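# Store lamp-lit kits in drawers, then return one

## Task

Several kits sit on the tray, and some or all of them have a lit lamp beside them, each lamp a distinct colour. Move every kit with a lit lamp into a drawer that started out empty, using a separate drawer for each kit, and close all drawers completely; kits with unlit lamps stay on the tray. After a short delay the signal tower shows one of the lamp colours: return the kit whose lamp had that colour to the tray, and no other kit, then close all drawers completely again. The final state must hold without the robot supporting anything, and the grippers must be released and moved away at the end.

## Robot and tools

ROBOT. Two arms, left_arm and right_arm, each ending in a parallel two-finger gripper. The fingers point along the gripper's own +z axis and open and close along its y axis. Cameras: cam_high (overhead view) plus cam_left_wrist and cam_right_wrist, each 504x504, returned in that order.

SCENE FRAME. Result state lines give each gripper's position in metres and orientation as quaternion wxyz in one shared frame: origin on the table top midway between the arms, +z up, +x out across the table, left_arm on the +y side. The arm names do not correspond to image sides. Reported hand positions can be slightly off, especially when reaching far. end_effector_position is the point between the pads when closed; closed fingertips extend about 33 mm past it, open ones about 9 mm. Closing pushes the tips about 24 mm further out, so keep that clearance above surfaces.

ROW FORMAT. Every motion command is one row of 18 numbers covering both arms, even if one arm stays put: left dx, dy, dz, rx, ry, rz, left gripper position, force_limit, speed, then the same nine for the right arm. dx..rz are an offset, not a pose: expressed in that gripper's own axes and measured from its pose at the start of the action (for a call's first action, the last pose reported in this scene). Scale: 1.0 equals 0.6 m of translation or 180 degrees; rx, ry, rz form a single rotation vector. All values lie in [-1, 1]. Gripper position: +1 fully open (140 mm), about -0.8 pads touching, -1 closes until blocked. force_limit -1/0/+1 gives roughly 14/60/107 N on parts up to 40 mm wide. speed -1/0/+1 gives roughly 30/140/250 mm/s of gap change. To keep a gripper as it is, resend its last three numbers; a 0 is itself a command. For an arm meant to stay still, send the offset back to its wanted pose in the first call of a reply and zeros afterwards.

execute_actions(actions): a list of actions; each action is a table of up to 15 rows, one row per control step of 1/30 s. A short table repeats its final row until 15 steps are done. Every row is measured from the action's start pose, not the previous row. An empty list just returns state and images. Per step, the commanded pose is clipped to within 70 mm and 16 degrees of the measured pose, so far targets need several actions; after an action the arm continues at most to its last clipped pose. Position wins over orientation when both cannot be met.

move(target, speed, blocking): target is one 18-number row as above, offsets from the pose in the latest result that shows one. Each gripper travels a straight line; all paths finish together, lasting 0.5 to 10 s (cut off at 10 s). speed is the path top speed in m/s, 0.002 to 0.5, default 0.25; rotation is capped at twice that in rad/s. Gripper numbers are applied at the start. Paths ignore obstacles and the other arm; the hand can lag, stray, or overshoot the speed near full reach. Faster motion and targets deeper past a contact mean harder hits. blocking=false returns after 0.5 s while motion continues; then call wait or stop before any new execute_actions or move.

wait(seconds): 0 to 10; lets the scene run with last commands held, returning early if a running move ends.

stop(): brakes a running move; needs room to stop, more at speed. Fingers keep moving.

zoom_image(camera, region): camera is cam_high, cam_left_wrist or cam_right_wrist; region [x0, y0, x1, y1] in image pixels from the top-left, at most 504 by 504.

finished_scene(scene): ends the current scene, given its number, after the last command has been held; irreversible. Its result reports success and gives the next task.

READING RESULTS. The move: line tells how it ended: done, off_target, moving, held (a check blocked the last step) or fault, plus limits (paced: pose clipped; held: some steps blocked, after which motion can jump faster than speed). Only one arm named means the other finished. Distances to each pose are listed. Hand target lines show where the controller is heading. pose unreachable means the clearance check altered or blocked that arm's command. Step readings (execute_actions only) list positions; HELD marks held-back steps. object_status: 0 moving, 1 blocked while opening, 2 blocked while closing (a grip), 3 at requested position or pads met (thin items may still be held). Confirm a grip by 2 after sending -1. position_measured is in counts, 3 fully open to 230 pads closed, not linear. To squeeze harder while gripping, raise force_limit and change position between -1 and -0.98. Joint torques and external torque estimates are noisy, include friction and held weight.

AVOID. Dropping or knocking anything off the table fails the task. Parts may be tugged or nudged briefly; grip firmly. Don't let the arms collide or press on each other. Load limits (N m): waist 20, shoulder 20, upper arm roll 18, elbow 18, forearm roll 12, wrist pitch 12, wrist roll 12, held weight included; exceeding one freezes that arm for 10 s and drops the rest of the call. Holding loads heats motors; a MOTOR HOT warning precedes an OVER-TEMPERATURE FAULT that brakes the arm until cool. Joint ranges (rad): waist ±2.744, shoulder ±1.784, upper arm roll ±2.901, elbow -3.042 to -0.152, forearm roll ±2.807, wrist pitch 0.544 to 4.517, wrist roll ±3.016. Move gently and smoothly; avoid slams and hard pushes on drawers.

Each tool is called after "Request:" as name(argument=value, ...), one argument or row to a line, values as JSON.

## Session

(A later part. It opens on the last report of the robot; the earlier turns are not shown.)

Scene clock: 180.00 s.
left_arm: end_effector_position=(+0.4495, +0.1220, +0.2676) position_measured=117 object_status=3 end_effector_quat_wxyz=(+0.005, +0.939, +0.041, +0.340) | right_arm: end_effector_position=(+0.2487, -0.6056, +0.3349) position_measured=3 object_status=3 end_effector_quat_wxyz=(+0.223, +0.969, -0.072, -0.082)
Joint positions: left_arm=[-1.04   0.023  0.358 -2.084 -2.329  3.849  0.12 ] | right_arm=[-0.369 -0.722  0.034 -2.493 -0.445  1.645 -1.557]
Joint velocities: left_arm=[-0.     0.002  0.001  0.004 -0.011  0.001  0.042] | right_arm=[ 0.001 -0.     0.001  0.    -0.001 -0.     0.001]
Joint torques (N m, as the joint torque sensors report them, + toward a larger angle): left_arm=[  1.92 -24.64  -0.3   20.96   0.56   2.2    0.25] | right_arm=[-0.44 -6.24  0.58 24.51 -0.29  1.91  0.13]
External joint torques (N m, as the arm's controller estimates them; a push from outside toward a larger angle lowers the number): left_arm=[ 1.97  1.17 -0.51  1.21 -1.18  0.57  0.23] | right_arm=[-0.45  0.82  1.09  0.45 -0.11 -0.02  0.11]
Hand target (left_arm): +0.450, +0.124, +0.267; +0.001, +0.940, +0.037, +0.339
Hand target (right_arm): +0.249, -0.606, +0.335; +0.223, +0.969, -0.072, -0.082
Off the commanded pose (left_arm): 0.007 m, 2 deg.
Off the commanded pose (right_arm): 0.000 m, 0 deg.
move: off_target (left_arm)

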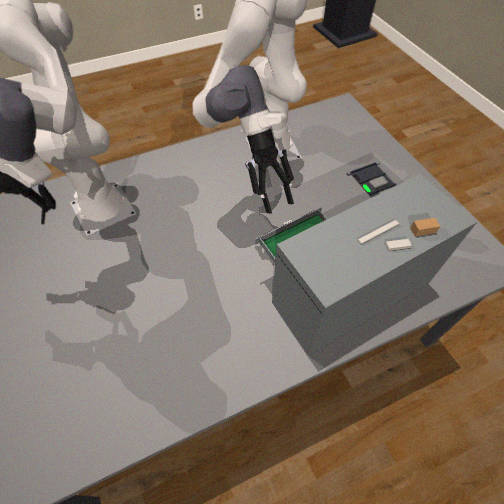

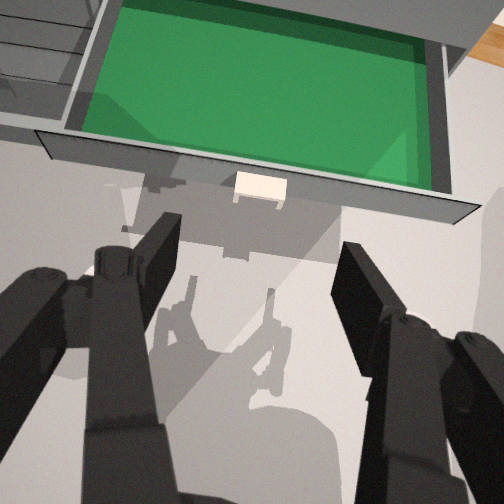

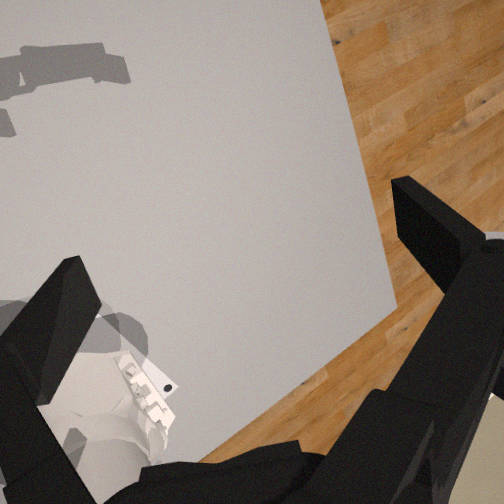

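Request:
move(
  target=[0.04,-0.3,-0.03,0,-0.22,0,0.1,0,0,0,0,0,0,0,0,1,0,0],
  speed=0.15,
)

Scene clock: 186.50 s.
left_arm: end_effector_position=(+0.4450, +0.3147, +0.2940) position_measured=117 object_status=3 end_effector_quat_wxyz=(+0.014, +0.998, +0.054, +0.029) | right_arm: end_effector_position=(+0.2487, -0.6056, +0.3349) position_measured=3 object_status=3 end_effector_quat_wxyz=(+0.223, +0.969, -0.072, -0.082)
Joint positions: left_arm=[-2.449 -0.447  2.21  -1.448 -2.785  4.502  1.087] | right_arm=[-0.369 -0.722  0.034 -2.493 -0.445  1.645 -1.557]
Joint velocities: left_arm=[-0.002  0.001  0.003  0.001 -0.003  0.004  0.032] | right_arm=[ 0.001 -0.    -0.001  0.    -0.    -0.     0.001]
Joint torques (N m, as the joint torque sensors report them, + toward a larger angle): left_arm=[-1.5  31.02 -9.31 19.11 -2.08  2.77  0.39] | right_arm=[-0.66 -6.33  0.34 24.4  -0.29  1.91  0.09]
External joint torques (N m, as the arm's controller estimates them; a push from outside toward a larger angle lowers the number): left_arm=[-1.42 -0.66 -0.15  0.81 -1.28  0.49  0.38] | right_arm=[-0.64  0.66  0.93  0.44 -0.11  0.01  0.07]
Hand target (left_arm): +0.444, +0.313, +0.295; +0.015, +0.998, +0.047, +0.029
Hand target (right_arm): +0.249, -0.606, +0.335; +0.223, +0.969, -0.072, -0.082
Off the commanded pose (left_arm): 0.013 m, 4 deg.
Off the commanded pose (right_arm): 0.000 m, 0 deg.
joint sent to its limit (left arm) — the command would take joint 5 (forearm roll) past its lower limit and joint 6 (wrist pitch) past its upper limit, so those joints were sent only as far as their limits.
move: off_target (left_arm); limits=paced

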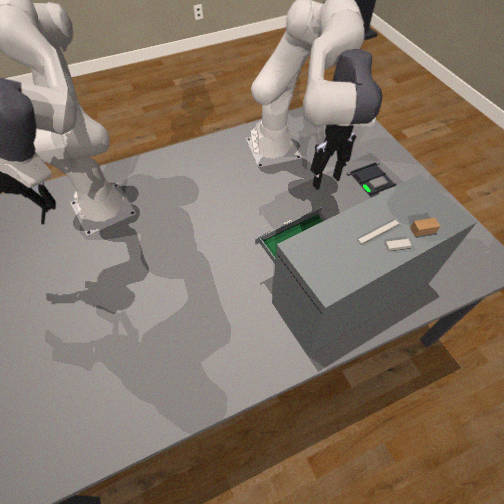

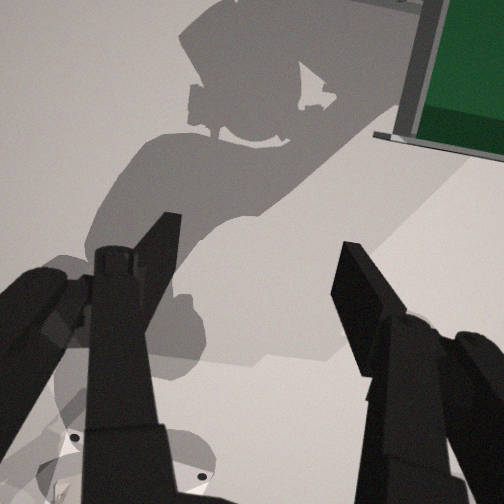

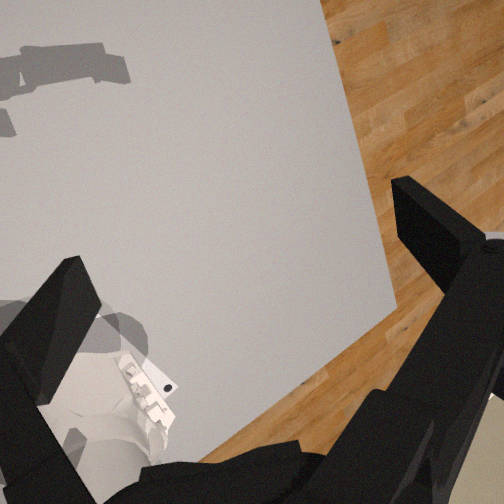

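Request:
move(
  target=[0,0.3,0.03,0,0.22,0,0.1,0,0,0,0,0,0,0,0,1,0,0],
  speed=0.15,
)

Request:
move(
  target=[0.03,0,-0.01,0,0.17,0,0.1,0,0,0,0,0,0,0,0,1,0,0],
  speed=0.15,
)

Scene clock: 195.43 s.
left_arm: end_effector_position=(+0.4611, +0.1242, +0.2823) position_measured=117 object_status=3 end_effector_quat_wxyz=(+0.004, +0.932, +0.041, +0.361) | right_arm: end_effector_position=(+0.2487, -0.6056, +0.3349) position_measured=3 object_status=3 end_effector_quat_wxyz=(+0.223, +0.969, -0.072, -0.082)
Joint positions: left_arm=[-2.072  0.157  1.483 -2.046 -2.522  3.769  0.291] | right_arm=[-0.369 -0.722  0.034 -2.493 -0.445  1.645 -1.557]
Joint velocities: left_arm=[ 0.067  0.006 -0.064  0.016 -0.02   0.017 -0.   ] | right_arm=[-0.001 -0.001 -0.001 -0.002 -0.001 -0.    -0.001]
Joint torques (N m, as the joint torque sensors report them, + toward a larger angle): left_arm=[ 1.8  -4.04  3.15 20.16  0.45  1.71  0.05] | right_arm=[-0.26 -6.43  0.5  24.41 -0.29  1.9   0.13]
External joint torques (N m, as the arm's controller estimates them; a push from outside toward a larger angle lowers the number): left_arm=[ 1.91  1.18 -1.2   0.1  -1.27  0.43  0.02] | right_arm=[-0.24  0.66  1.06  0.41 -0.1  -0.01  0.11]
Hand target (left_arm): +0.460, +0.125, +0.282; +0.004, +0.932, +0.046, +0.360
Hand target (right_arm): +0.249, -0.606, +0.335; +0.223, +0.969, -0.072, -0.082
Off the commanded pose (left_arm): 0.012 m, 2 deg.
Off the commanded pose (right_arm): 0.000 m, 0 deg.
move: off_target (left_arm)

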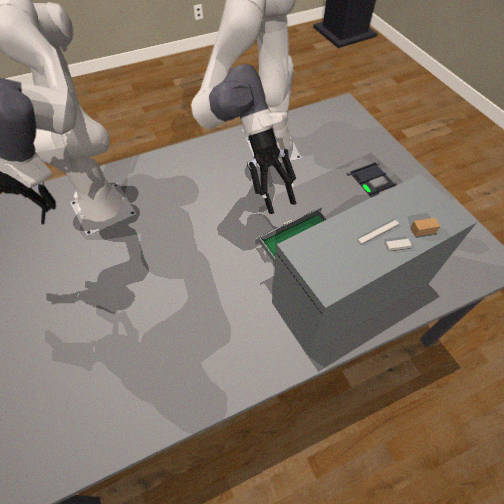

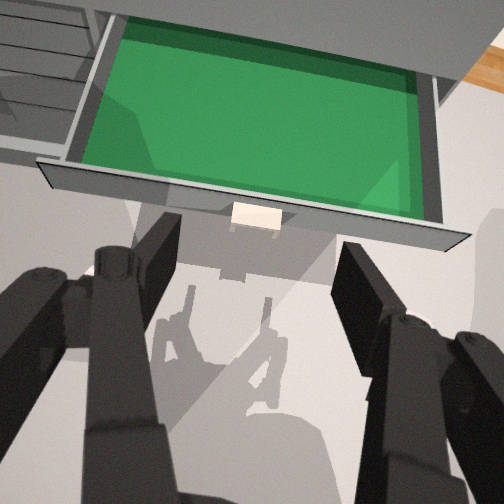

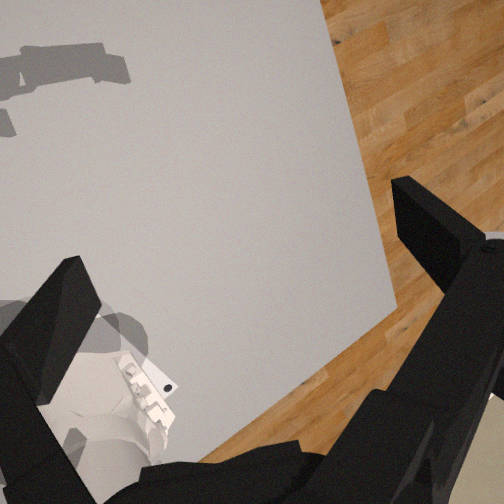

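Scene clock: 198.00 s.
left_arm: end_effector_position=(+0.4663, +0.1208, +0.2924) position_measured=117 object_status=3 end_effector_quat_wxyz=(-0.014, +0.810, +0.025, +0.586) | right_arm: end_effector_position=(+0.2487, -0.6056, +0.3349) position_measured=3 object_status=3 end_effector_quat_wxyz=(+0.223, +0.969, -0.072, -0.082)
Joint positions: left_arm=[-2.247  1.088  1.604 -2.372 -2.785  3.252 -0.028] | right_arm=[-0.369 -0.722  0.034 -2.493 -0.445  1.645 -1.557]
Joint velocities: left_arm=[ 0.     0.003 -0.001 -0.001 -0.    -0.005 -0.031] | right_arm=[-0.     0.    -0.003 -0.     0.    -0.    -0.002]
Joint torques (N m, as the joint torque sensors report them, + toward a larger angle): left_arm=[  2.3  -15.96  21.96   8.12   1.42   0.32  -0.16] | right_arm=[-0.69 -6.37  0.6  24.42 -0.32  1.92  0.13]
External joint torques (N m, as the arm's controller estimates them; a push from outside toward a larger angle lowers the number): left_arm=[ 2.27  1.1  -1.07 -0.82 -1.21 -0.5  -0.18] | right_arm=[-0.67  0.74  1.2   0.4  -0.14  0.01  0.11]
Hand target (left_arm): +0.467, +0.122, +0.291; -0.010, +0.810, +0.032, +0.586
Hand target (right_arm): +0.249, -0.606, +0.335; +0.223, +0.969, -0.072, -0.082
Off the commanded pose (left_arm): 0.009 m, 2 deg.
Off the commanded pose (right_arm): 0.000 m, 0 deg.
joint sent to its limit (left arm) — the command would take joint 5 (forearm roll) past its lower limit, so that joint was sent only as far as its limit.
move: off_target (left_arm)

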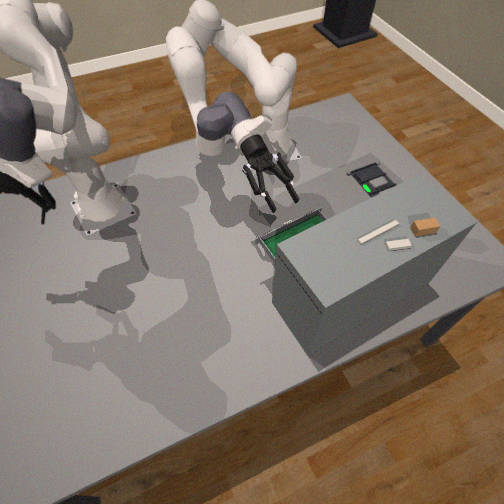

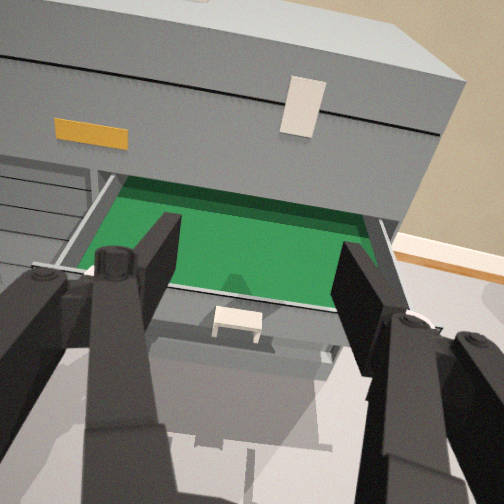

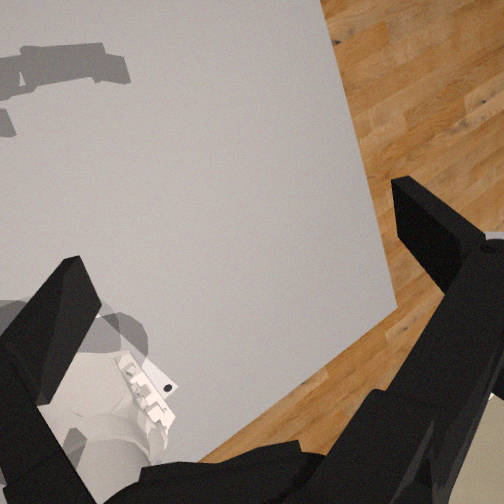

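Request:
move(
  target=[0,0.25,0,0,-0.12,0,0.1,0,0,0,0,0,0,0,0,1,0,0],
  speed=0.15,
)

Scene clock: 203.27 s.
left_arm: end_effector_position=(+0.4790, -0.0276, +0.2945) position_measured=117 object_status=3 end_effector_quat_wxyz=(-0.000, +0.903, +0.038, +0.428) | right_arm: end_effector_position=(+0.2487, -0.6056, +0.3349) position_measured=3 object_status=3 end_effector_quat_wxyz=(+0.223, +0.969, -0.072, -0.082)
Joint positions: left_arm=[-1.585  0.543  0.924 -1.614 -2.673  3.858  0.216] | right_arm=[-0.369 -0.722  0.034 -2.493 -0.445  1.645 -1.557]
Joint velocities: left_arm=[ 0.004  0.    -0.004  0.001 -0.     0.015  0.026] | right_arm=[-0.001  0.    -0.     0.001  0.001  0.    -0.001]
Joint torques (N m, as the joint torque sensors report them, + toward a larger angle): left_arm=[  1.54 -32.47  11.73  19.65   2.97   1.44   0.27] | right_arm=[-0.49 -6.48  0.48 24.4  -0.28  1.89  0.12]
External joint torques (N m, as the arm's controller estimates them; a push from outside toward a larger angle lowers the number): left_arm=[ 1.4   0.59 -0.71  0.88  0.78  0.34  0.25] | right_arm=[-0.44  0.62  1.08  0.36 -0.09 -0.03  0.1 ]
Hand target (left_arm): +0.479, -0.026, +0.296; -0.004, +0.903, +0.034, +0.429
Hand target (right_arm): +0.249, -0.606, +0.335; +0.223, +0.969, -0.072, -0.082
Off the commanded pose (left_arm): 0.004 m, 2 deg.
Off the commanded pose (right_arm): 0.000 m, 0 deg.
move: off_target (left_arm)

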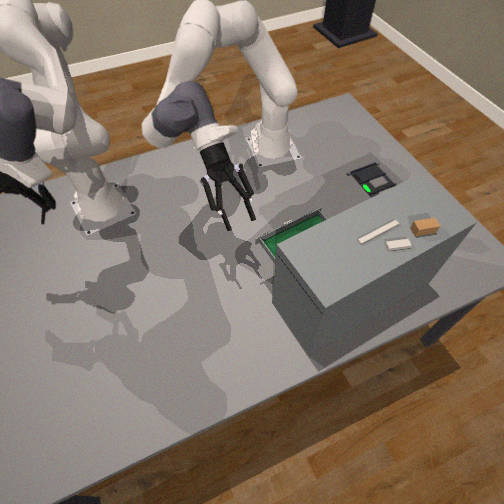

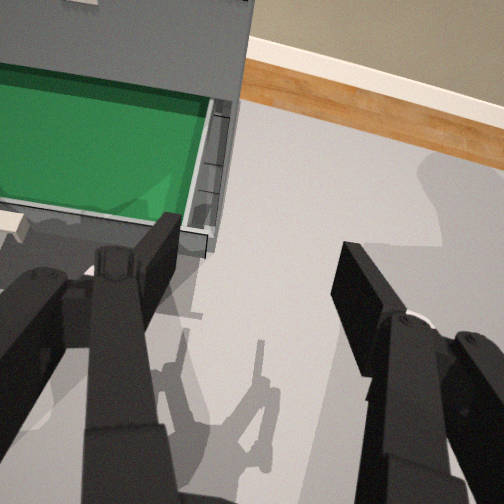

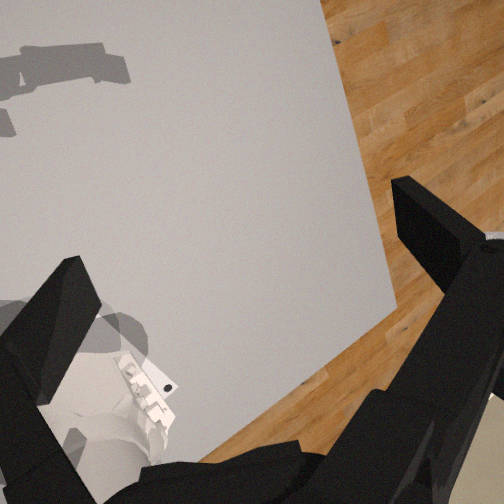

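Request:
move(
  target=[0.12,0.08,0.14,0,0,0,0.1,0,0,0,0,0,0,0,0,1,0,0],
  speed=0.05,
)

Scene clock: 208.40 s.
left_arm: end_effector_position=(+0.5949, -0.0640, +0.2951) position_measured=117 object_status=3 end_effector_quat_wxyz=(+0.006, +0.902, +0.046, +0.429) | right_arm: end_effector_position=(+0.2487, -0.6056, +0.3349) position_measured=3 object_status=3 end_effector_quat_wxyz=(+0.223, +0.969, -0.072, -0.082)
Joint positions: left_arm=[-0.979  0.838  0.501 -0.904 -2.757  4.043  0.438] | right_arm=[-0.369 -0.722  0.034 -2.493 -0.445  1.645 -1.557]
Joint velocities: left_arm=[ 0.017  0.011 -0.03   0.036  0.001  0.044  0.035] | right_arm=[ 0.002  0.001 -0.001 -0.001  0.001  0.     0.001]
Joint torques (N m, as the joint torque sensors report them, + toward a larger angle): left_arm=[  2.16 -47.42   7.1   20.26   1.71   1.11   0.42] | right_arm=[-0.52 -6.41  0.68 24.2  -0.27  1.94  0.12]
External joint torques (N m, as the arm's controller estimates them; a push from outside toward a larger angle lowers the number): left_arm=[ 2.33  1.87 -1.28  0.96 -0.06  0.45  0.39] | right_arm=[-0.54  0.64  1.22  0.15 -0.09  0.02  0.1 ]
Hand target (left_arm): +0.594, -0.062, +0.294; -0.000, +0.903, +0.042, +0.427
Hand target (right_arm): +0.249, -0.606, +0.335; +0.223, +0.969, -0.072, -0.082
Off the commanded pose (left_arm): 0.006 m, 1 deg.
Off the commanded pose (right_arm): 0.000 m, 0 deg.
move: off_target (left_arm)

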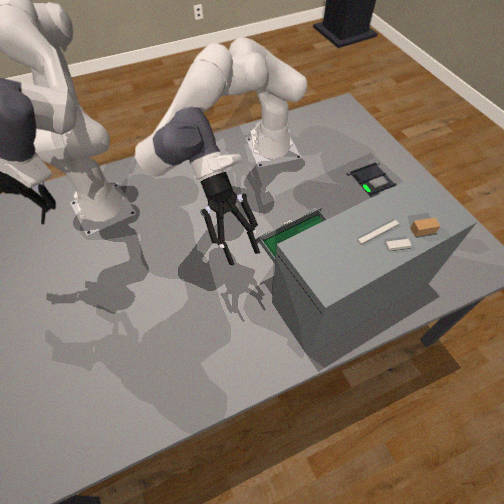

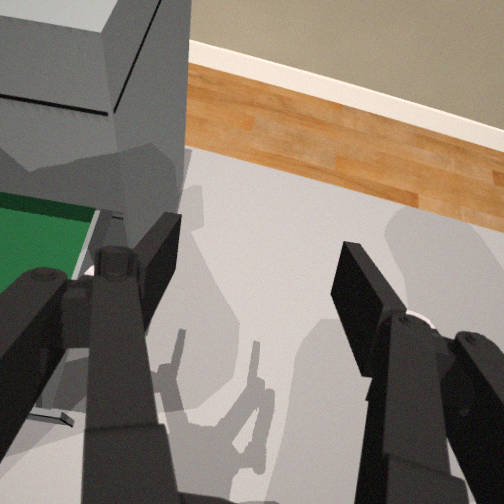

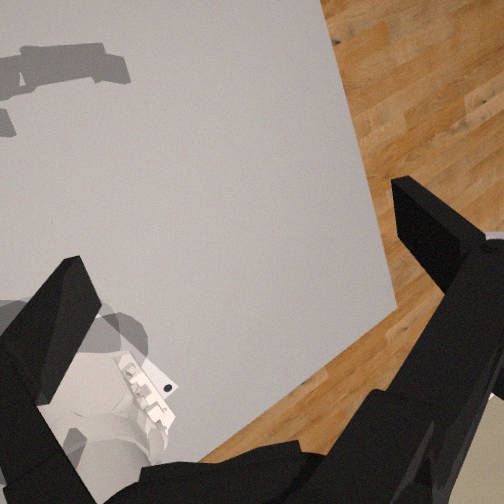

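Request:
move(
  target=[0,0.08,0,0,0.28,0,0.1,0,0,0,0,0,0,0,0,1,0,0],
  speed=0.15,
)

Scene clock: 215.57 s.
left_arm: end_effector_position=(+0.5968, -0.1150, +0.2855) position_measured=117 object_status=3 end_effector_quat_wxyz=(-0.021, +0.644, +0.027, +0.764) | right_arm: end_effector_position=(+0.2487, -0.6056, +0.3349) position_measured=3 object_status=3 end_effector_quat_wxyz=(+0.223, +0.969, -0.072, -0.082)
Joint positions: left_arm=[-1.451  1.762  1.49  -0.999 -2.787  3.862 -0.489] | right_arm=[-0.369 -0.722  0.034 -2.493 -0.445  1.645 -1.557]
Joint velocities: left_arm=[ 0.003 -0.    -0.     0.003 -0.     0.01  -0.025] | right_arm=[ 0.001  0.     0.     0.    -0.     0.001  0.   ]
Joint torques (N m, as the joint torque sensors report them, + toward a larger angle): left_arm=[  2.34 -44.24  25.46  -0.03   2.69   0.89  -0.05] | right_arm=[-0.35 -6.6   0.3  24.19 -0.27  1.93  0.13]
External joint torques (N m, as the arm's controller estimates them; a push from outside toward a larger angle lowers the number): left_arm=[ 2.25  2.52  1.54  2.12 -0.77  0.23 -0.08] | right_arm=[-0.4   0.56  0.8   0.09 -0.09  0.    0.11]
Hand target (left_arm): +0.597, -0.113, +0.286; -0.017, +0.643, +0.033, +0.765
Hand target (right_arm): +0.249, -0.606, +0.335; +0.223, +0.969, -0.072, -0.082
Off the commanded pose (left_arm): 0.013 m, 3 deg.
Off the commanded pose (right_arm): 0.000 m, 0 deg.
joint sent to its limit (left arm) — the command would take joint 5 (forearm roll) past its lower limit, so that joint was sent only as far as its limit.
move: off_target (left_arm)

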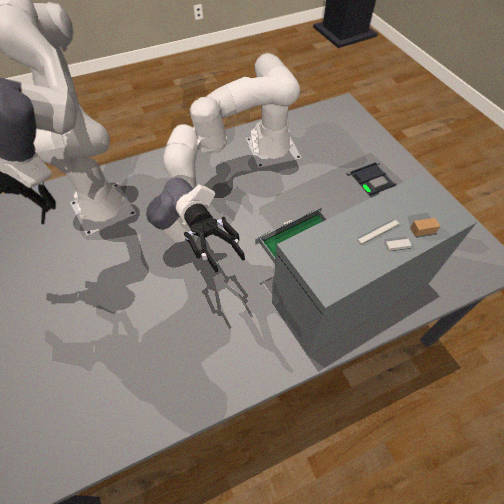

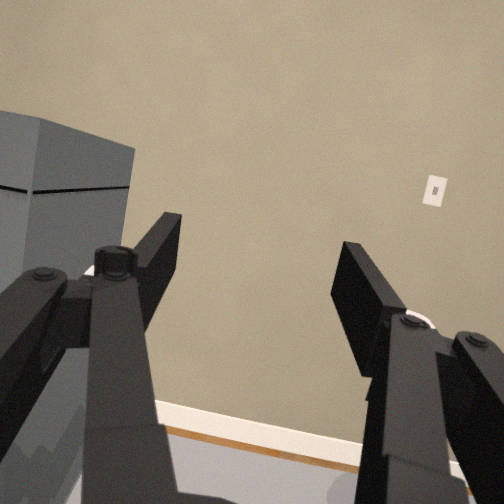

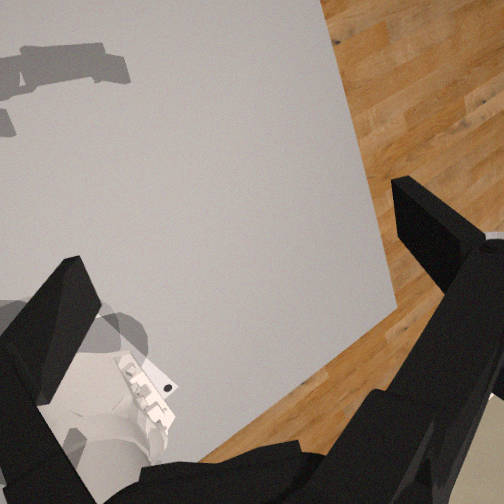

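Request:
move(
  target=[0,-0.08,0,0,-0.28,0,-0.5,0,0,0,0,0,0,0,0,1,0,0],
  speed=0.15,
)

Scene clock: 223.47 s.
left_arm: end_effector_position=(+0.5947, -0.0676, +0.2959) position_measured=192 object_status=3 end_effector_quat_wxyz=(+0.007, +0.902, +0.049, +0.428) | right_arm: end_effector_position=(+0.2487, -0.6056, +0.3349) position_measured=3 object_status=3 end_effector_quat_wxyz=(+0.223, +0.969, -0.072, -0.082)
Joint positions: left_arm=[-0.918  0.836  0.364 -0.874 -2.637  4.075  0.386] | right_arm=[-0.369 -0.722  0.034 -2.493 -0.445  1.645 -1.557]
Joint velocities: left_arm=[ 0.005  0.007 -0.004  0.017 -0.     0.02   0.034] | right_arm=[-0.001 -0.    -0.001  0.001 -0.    -0.    -0.002]
Joint torques (N m, as the joint torque sensors report them, + toward a larger angle): left_arm=[  2.04 -47.7    5.34  21.96   2.38   1.23   0.14] | right_arm=[-0.52 -6.42  0.63 24.25 -0.28  1.92  0.12]
External joint torques (N m, as the arm's controller estimates them; a push from outside toward a larger angle lowers the number): left_arm=[ 2.11  2.63 -1.18  1.95  0.53  0.5   0.12] | right_arm=[-0.46  0.76  1.27  0.12 -0.09 -0.01  0.1 ]
Hand target (left_arm): +0.595, -0.065, +0.296; +0.001, +0.903, +0.044, +0.428
Hand target (right_arm): +0.249, -0.606, +0.335; +0.223, +0.969, -0.072, -0.082
Off the commanded pose (left_arm): 0.011 m, 3 deg.
Off the commanded pose (right_arm): 0.000 m, 0 deg.
move: off_target (left_arm)

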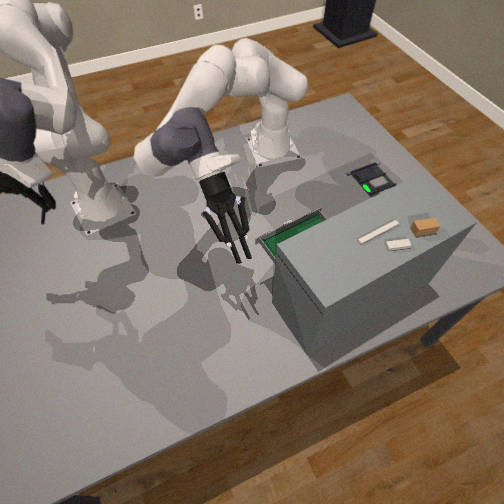

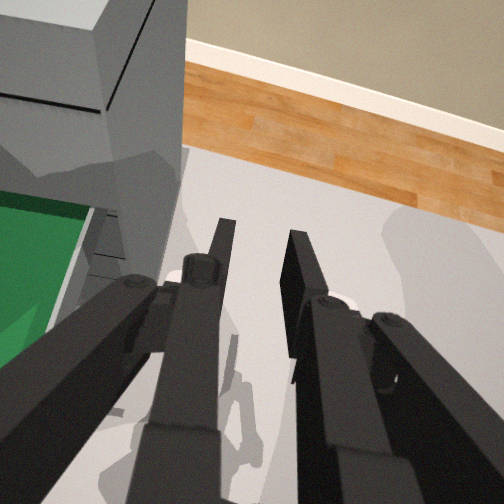

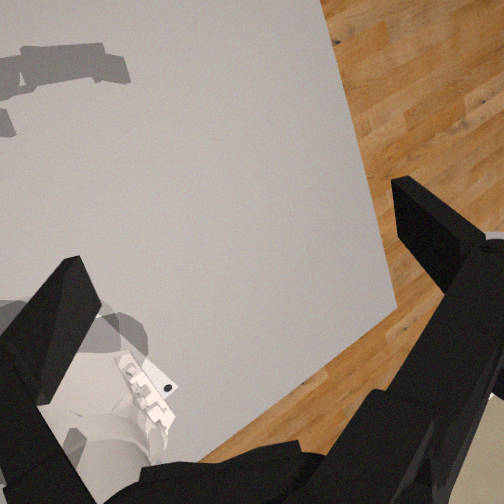

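Request:
move(
  target=[-0.286,0,0.03,0,0,0,-0.5,0,0,0,0,0,0,0,0,1,0,0],
  speed=0.12,
)

Request:
move(
  target=[-0.08,0,-0.1,0,0.08,0,-0.5,0,0,0,0,0,0,0,0,1,0,0],
  speed=0.1,
)

Scene clock: 226.97 s.
left_arm: end_effector_position=(+0.4976, -0.0860, +0.1530) position_measured=192 object_status=3 end_effector_quat_wxyz=(+0.004, +0.904, +0.038, +0.426) | right_arm: end_effector_position=(+0.2487, -0.6056, +0.3349) position_measured=3 object_status=3 end_effector_quat_wxyz=(+0.223, +0.969, -0.072, -0.082)
Joint positions: left_arm=[-1.418  0.866  0.729 -1.46  -2.677  3.754  0.011] | right_arm=[-0.369 -0.722  0.034 -2.493 -0.445  1.645 -1.557]
Joint velocities: left_arm=[-0.006  0.003  0.005 -0.004 -0.003 -0.011 -0.026] | right_arm=[ 0.    -0.    -0.001 -0.    -0.001 -0.    -0.   ]
Joint torques (N m, as the joint torque sensors report them, + toward a larger angle): left_arm=[ -1.32 -39.94  16.08  14.09   1.11   1.    -0.26] | right_arm=[-0.39 -6.42  0.49 24.01 -0.26  1.91  0.15]
External joint torques (N m, as the arm's controller estimates them; a push from outside toward a larger angle lowers the number): left_arm=[-1.34  3.45  0.85 -2.35 -1.25 -0.47 -0.29] | right_arm=[-0.41  0.66  1.03  0.03 -0.08 -0.01  0.13]
Hand target (left_arm): +0.497, -0.087, +0.151; +0.008, +0.904, +0.043, +0.425
Hand target (right_arm): +0.249, -0.606, +0.335; +0.223, +0.969, -0.072, -0.082
Off the commanded pose (left_arm): 0.004 m, 1 deg.
Off the commanded pose (right_arm): 0.000 m, 0 deg.
move: off_target (left_arm)

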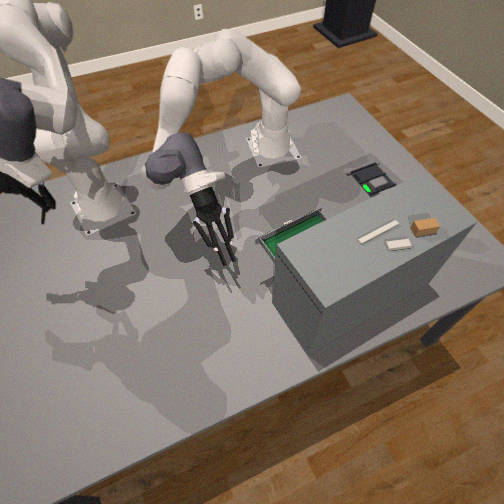

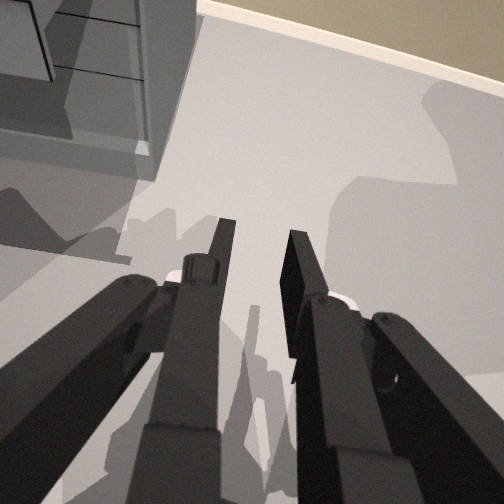

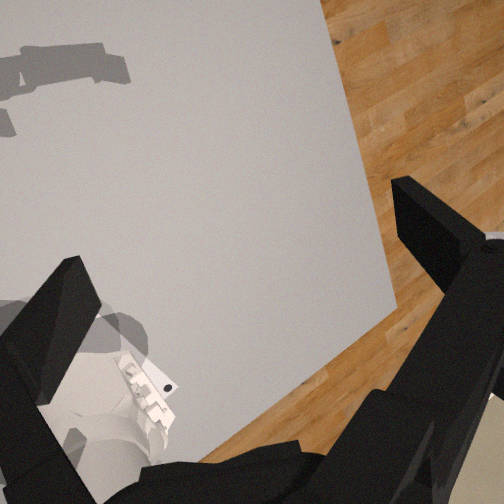

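Scene clock: 228.80 s.
left_arm: end_effector_position=(+0.4201, -0.0929, +0.1534) position_measured=192 object_status=3 end_effector_quat_wxyz=(-0.008, +0.845, +0.029, +0.535) | right_arm: end_effector_position=(+0.2487, -0.6056, +0.3349) position_measured=3 object_status=3 end_effector_quat_wxyz=(+0.223, +0.969, -0.072, -0.082)
Joint positions: left_arm=[-1.906  1.158  1.078 -1.677 -2.785  3.697 -0.252] | right_arm=[-0.369 -0.722  0.034 -2.493 -0.445  1.645 -1.557]
Joint velocities: left_arm=[-0.001  0.001  0.001  0.    -0.003 -0.002 -0.024] | right_arm=[-0.001 -0.001  0.001  0.003 -0.    -0.     0.   ]
Joint torques (N m, as the joint torque sensors report them, + toward a larger angle): left_arm=[ -1.25 -35.22  24.8    7.38   1.83   1.03  -0.05] | right_arm=[-0.48 -6.35  0.62 24.18 -0.29  1.91  0.11]
External joint torques (N m, as the arm's controller estimates them; a push from outside toward a larger angle lowers the number): left_arm=[-1.17  1.91  0.55 -1.52 -1.18 -0.55 -0.08] | right_arm=[-0.47  0.88  1.17 -0.02 -0.09 -0.02  0.09]
Hand target (left_arm): +0.420, -0.093, +0.152; -0.003, +0.845, +0.034, +0.534
Hand target (right_arm): +0.249, -0.606, +0.335; +0.223, +0.969, -0.072, -0.082
Off the commanded pose (left_arm): 0.002 m, 1 deg.
Off the commanded pose (right_arm): 0.000 m, 0 deg.
joint sent to its limit (left arm) — the command would take joint 5 (forearm roll) past its lower limit, so that joint was sent only as far as its limit.
move: done

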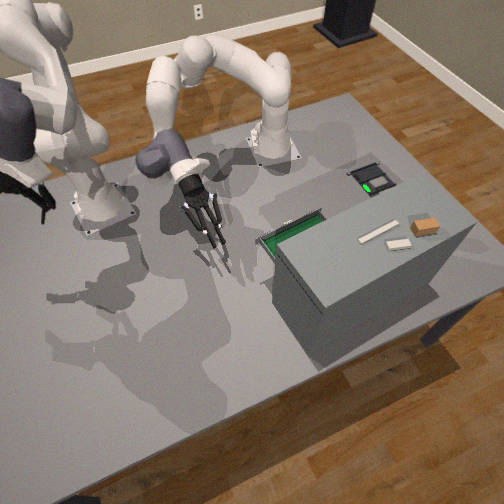

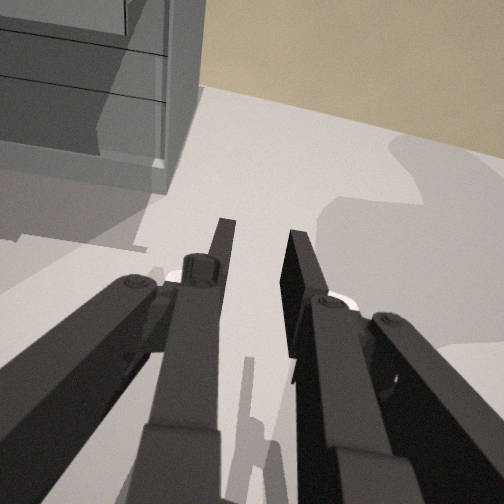

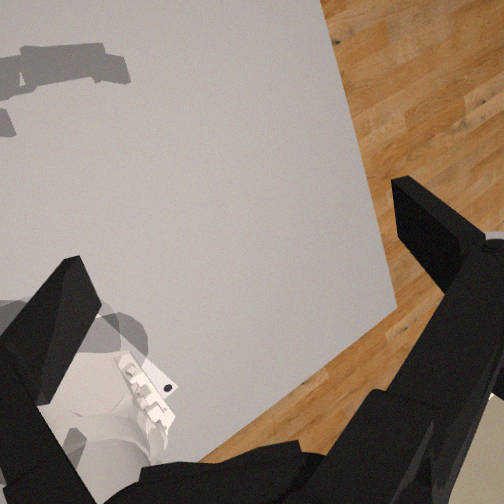

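Request:
move(
  target=[0.5,-0.05,0.02,0,-0.05,0,-0.5,0,0,0,0,0,0,0,0,1,0,0],
  speed=0.12,
)

Scene clock: 240.60 s.
left_arm: end_effector_position=(+0.5605, -0.0442, +0.4254) position_measured=192 object_status=3 end_effector_quat_wxyz=(+0.001, +0.879, +0.042, +0.474) | right_arm: end_effector_position=(+0.2487, -0.6056, +0.3349) position_measured=3 object_status=3 end_effector_quat_wxyz=(+0.223, +0.969, -0.072, -0.082)
Joint positions: left_arm=[-1.088  0.627  0.535 -0.989 -2.616  4.128  0.439] | right_arm=[-0.369 -0.722  0.034 -2.493 -0.445  1.645 -1.557]
Joint velocities: left_arm=[ 0.011  0.004 -0.013  0.011  0.001  0.018  0.033] | right_arm=[-0.     0.002  0.     0.    -0.    -0.     0.   ]
Joint torques (N m, as the joint torque sensors report them, + toward a larger angle): left_arm=[  1.53 -40.28   6.64  20.18   1.95   0.87   0.34] | right_arm=[-0.38 -6.43  0.55 24.52 -0.29  1.91  0.12]
External joint torques (N m, as the arm's controller estimates them; a push from outside toward a larger angle lowers the number): left_arm=[ 1.5   3.51 -0.95  0.84 -0.05  0.47  0.32] | right_arm=[-0.35  0.51  1.13  0.55 -0.1  -0.01  0.1 ]
Hand target (left_arm): +0.560, -0.043, +0.425; -0.004, +0.880, +0.038, +0.473
Hand target (right_arm): +0.249, -0.606, +0.335; +0.223, +0.969, -0.072, -0.082
Off the commanded pose (left_arm): 0.010 m, 2 deg.
Off the commanded pose (right_arm): 0.000 m, 0 deg.
move: off_target (left_arm)

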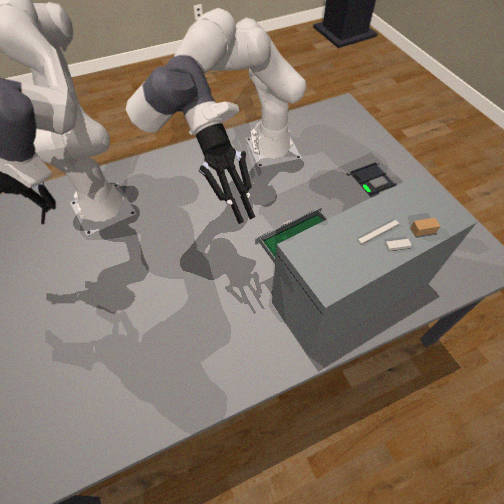

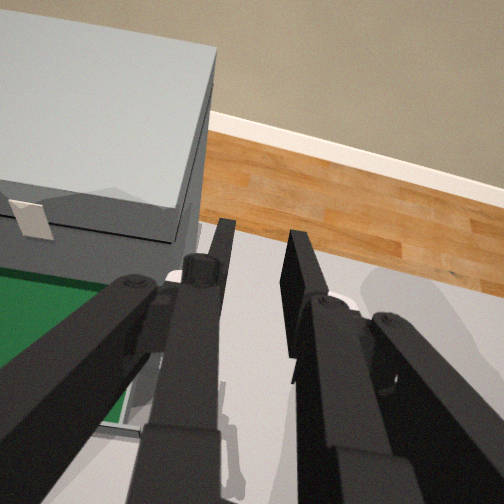

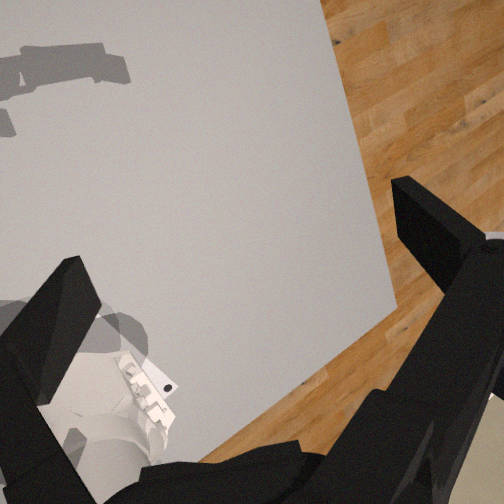

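Request:
move(
  target=[0.13,0.05,-0.25,0.09,0.29,0.25,-0.5,0,0,0,0,0,0,0,0,1,0,0],
  speed=0.2,
)

Scene clock: 249.00 s.
left_arm: end_effector_position=(+0.4799, -0.0839, +0.5672) position_measured=192 object_status=3 end_effector_quat_wxyz=(-0.317, +0.530, -0.246, +0.747) | right_arm: end_effector_position=(+0.2487, -0.6056, +0.3349) position_measured=3 object_status=3 end_effector_quat_wxyz=(+0.223, +0.969, -0.072, -0.082)
Joint positions: left_arm=[-1.989  1.329  1.558 -1.845 -1.896  3.614 -0.149] | right_arm=[-0.369 -0.722  0.034 -2.493 -0.445  1.645 -1.557]
Joint velocities: left_arm=[-0.004  0.021  0.011 -0.007 -0.005 -0.031 -0.045] | right_arm=[ 0.    -0.     0.     0.     0.001  0.001  0.001]
Joint torques (N m, as the joint torque sensors report them, + toward a larger angle): left_arm=[ -0.94 -28.99  30.54   4.23   1.35   0.59  -0.03] | right_arm=[-0.68 -6.54  0.42 24.5  -0.27  1.91  0.08]
External joint torques (N m, as the arm's controller estimates them; a push from outside toward a larger angle lowers the number): left_arm=[-0.64  1.8   1.31 -1.31 -1.12 -0.55 -0.01] | right_arm=[-0.71  0.6   0.9   0.42 -0.09 -0.02  0.06]
Hand target (left_arm): +0.480, -0.084, +0.566; -0.309, +0.534, -0.242, +0.749
Hand target (right_arm): +0.249, -0.606, +0.335; +0.223, +0.969, -0.072, -0.082
Off the commanded pose (left_arm): 0.012 m, 3 deg.
Off the commanded pose (right_arm): 0.000 m, 0 deg.
move: off_target (left_arm)

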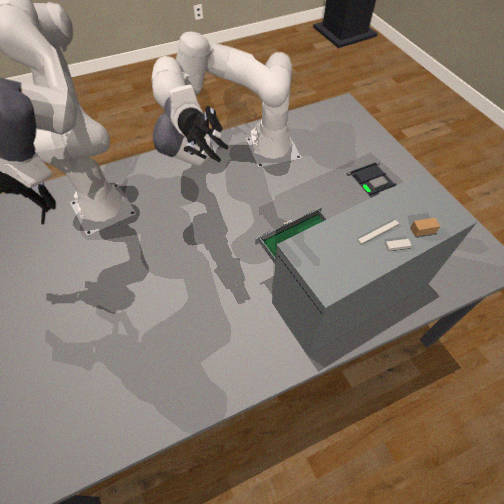

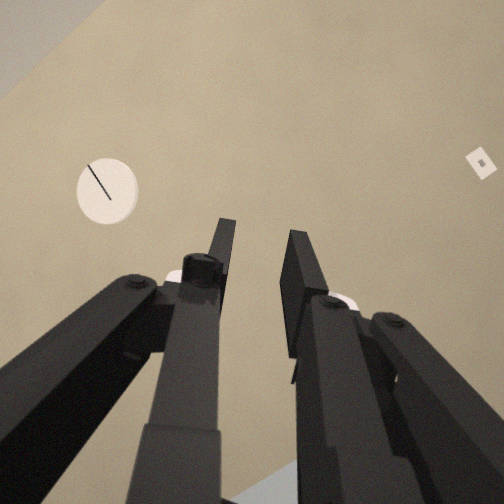

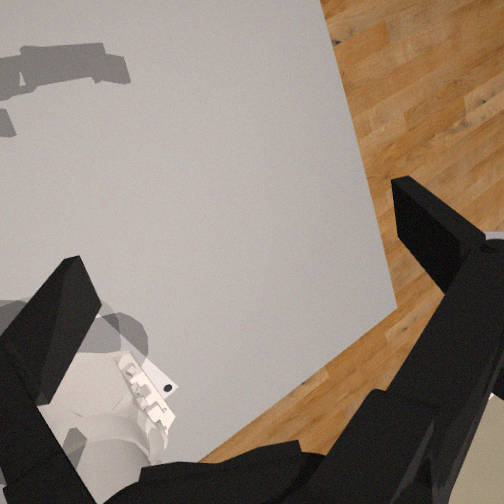

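Request:
move(
  target=[-0.23,-0.05,0.3,0,0,0.15,-0.5,0,0,0,0,0,0,0,0,1,0,0],
  speed=0.1,
)

Scene clock: 254.27 s.
left_arm: end_effector_position=(+0.6801, +0.0441, +0.5498) position_measured=192 object_status=3 end_effector_quat_wxyz=(+0.471, -0.486, +0.345, -0.651) | right_arm: end_effector_position=(+0.2487, -0.6056, +0.3349) position_measured=3 object_status=3 end_effector_quat_wxyz=(+0.223, +0.969, -0.072, -0.082)
Joint positions: left_arm=[-1.437  1.793  1.878 -1.67  -2.485  3.108  0.379] | right_arm=[-0.369 -0.722  0.034 -2.493 -0.445  1.645 -1.557]
Joint velocities: left_arm=[-0.001 -0.001  0.021  0.006 -0.213 -0.022  0.255] | right_arm=[-0.    -0.001  0.001 -0.    -0.     0.     0.001]
Joint torques (N m, as the joint torque sensors report them, + toward a larger angle): left_arm=[  0.02 -36.14  29.67  -3.18   0.97   0.4    0.26] | right_arm=[-0.38 -6.37  0.32 24.33 -0.25  1.95  0.12]
External joint torques (N m, as the arm's controller estimates them; a push from outside toward a larger angle lowers the number): left_arm=[ 0.16  0.88  0.57  2.31 -1.18 -0.66  0.3 ] | right_arm=[-0.39  0.67  0.84  0.35 -0.07  0.03  0.1 ]
Hand target (left_arm): +0.681, +0.042, +0.549; -0.485, +0.475, -0.361, +0.640
Hand target (right_arm): +0.249, -0.606, +0.335; +0.223, +0.969, -0.072, -0.082
Off the commanded pose (left_arm): 0.015 m, 4 deg.
Off the commanded pose (right_arm): 0.000 m, 0 deg.
joint sent to its limit (left arm) — the command would take joint 2 (shoulder) past its upper limit, so that joint was sent only as far as its limit.
move: off_target (left_arm)

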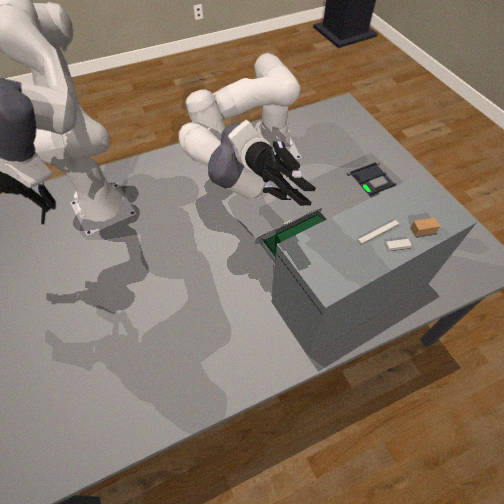

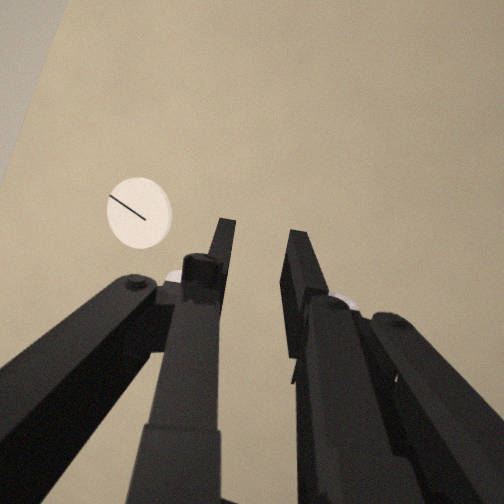

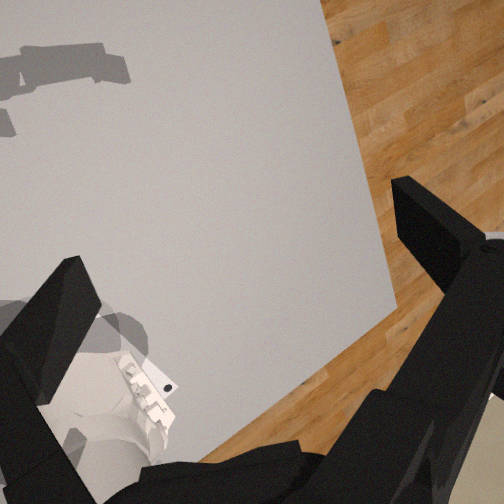

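Request:
move(
  target=[0,0,0,0,0,0.5,-0.5,0,0,0,0,0,0,0,0,1,0,0],
  speed=0.3,
)

Scene clock: 260.30 s.
left_arm: end_effector_position=(+0.6801, +0.0469, +0.5503) position_measured=192 object_status=3 end_effector_quat_wxyz=(+0.789, -0.132, +0.584, -0.139) | right_arm: end_effector_position=(+0.2487, -0.6056, +0.3349) position_measured=3 object_status=3 end_effector_quat_wxyz=(+0.223, +0.969, -0.072, -0.082)
Joint positions: left_arm=[-1.437  1.793  1.855 -1.688 -2.238  3.126  1.643] | right_arm=[-0.369 -0.722  0.034 -2.493 -0.445  1.645 -1.557]
Joint velocities: left_arm=[ 0.001  0.002  0.021  0.015 -0.23  -0.02   0.272] | right_arm=[ 0.001  0.    -0.     0.    -0.    -0.    -0.001]
Joint torques (N m, as the joint torque sensors report them, + toward a larger angle): left_arm=[ -0.1  -35.12  31.2   -4.24   0.55   0.85   0.27] | right_arm=[-0.55 -6.46  0.4  24.45 -0.27  1.93  0.14]
External joint torques (N m, as the arm's controller estimates them; a push from outside toward a larger angle lowers the number): left_arm=[-0.15  1.48  2.24  1.29 -1.26 -0.56  0.31] | right_arm=[-0.57  0.58  0.93  0.45 -0.09  0.02  0.12]
Hand target (left_arm): +0.680, +0.044, +0.549; +0.791, -0.112, +0.589, -0.120
Hand target (right_arm): +0.249, -0.606, +0.335; +0.223, +0.969, -0.072, -0.082
Off the commanded pose (left_arm): 0.003 m, 4 deg.
Off the commanded pose (right_arm): 0.000 m, 0 deg.
joint sent to its limit (left arm) — the command would take joint 2 (shoulder) past its upper limit, so that joint was sent only as far as its limit.
move: off_target (left_arm)

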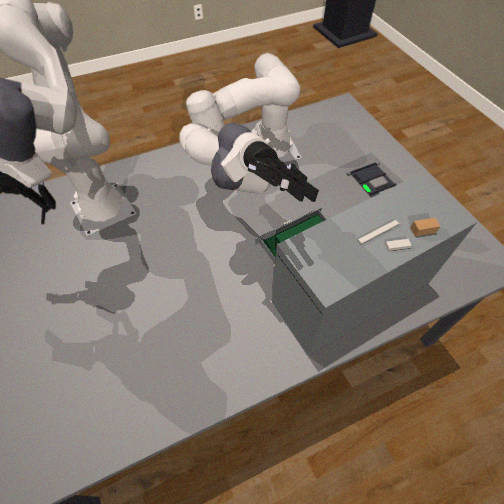

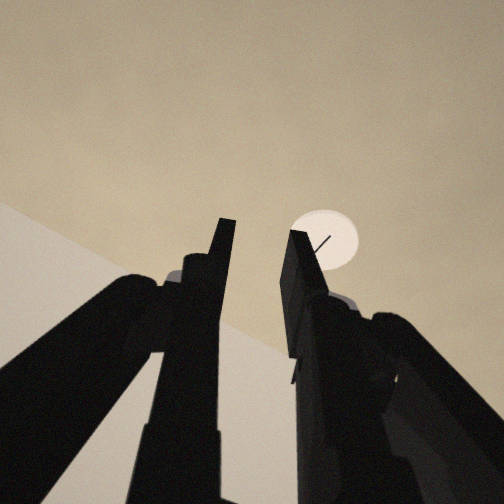

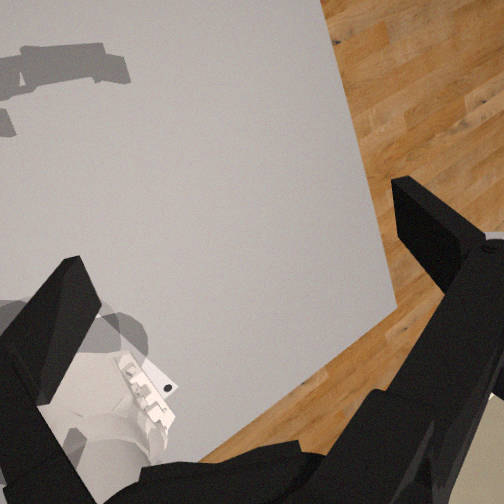

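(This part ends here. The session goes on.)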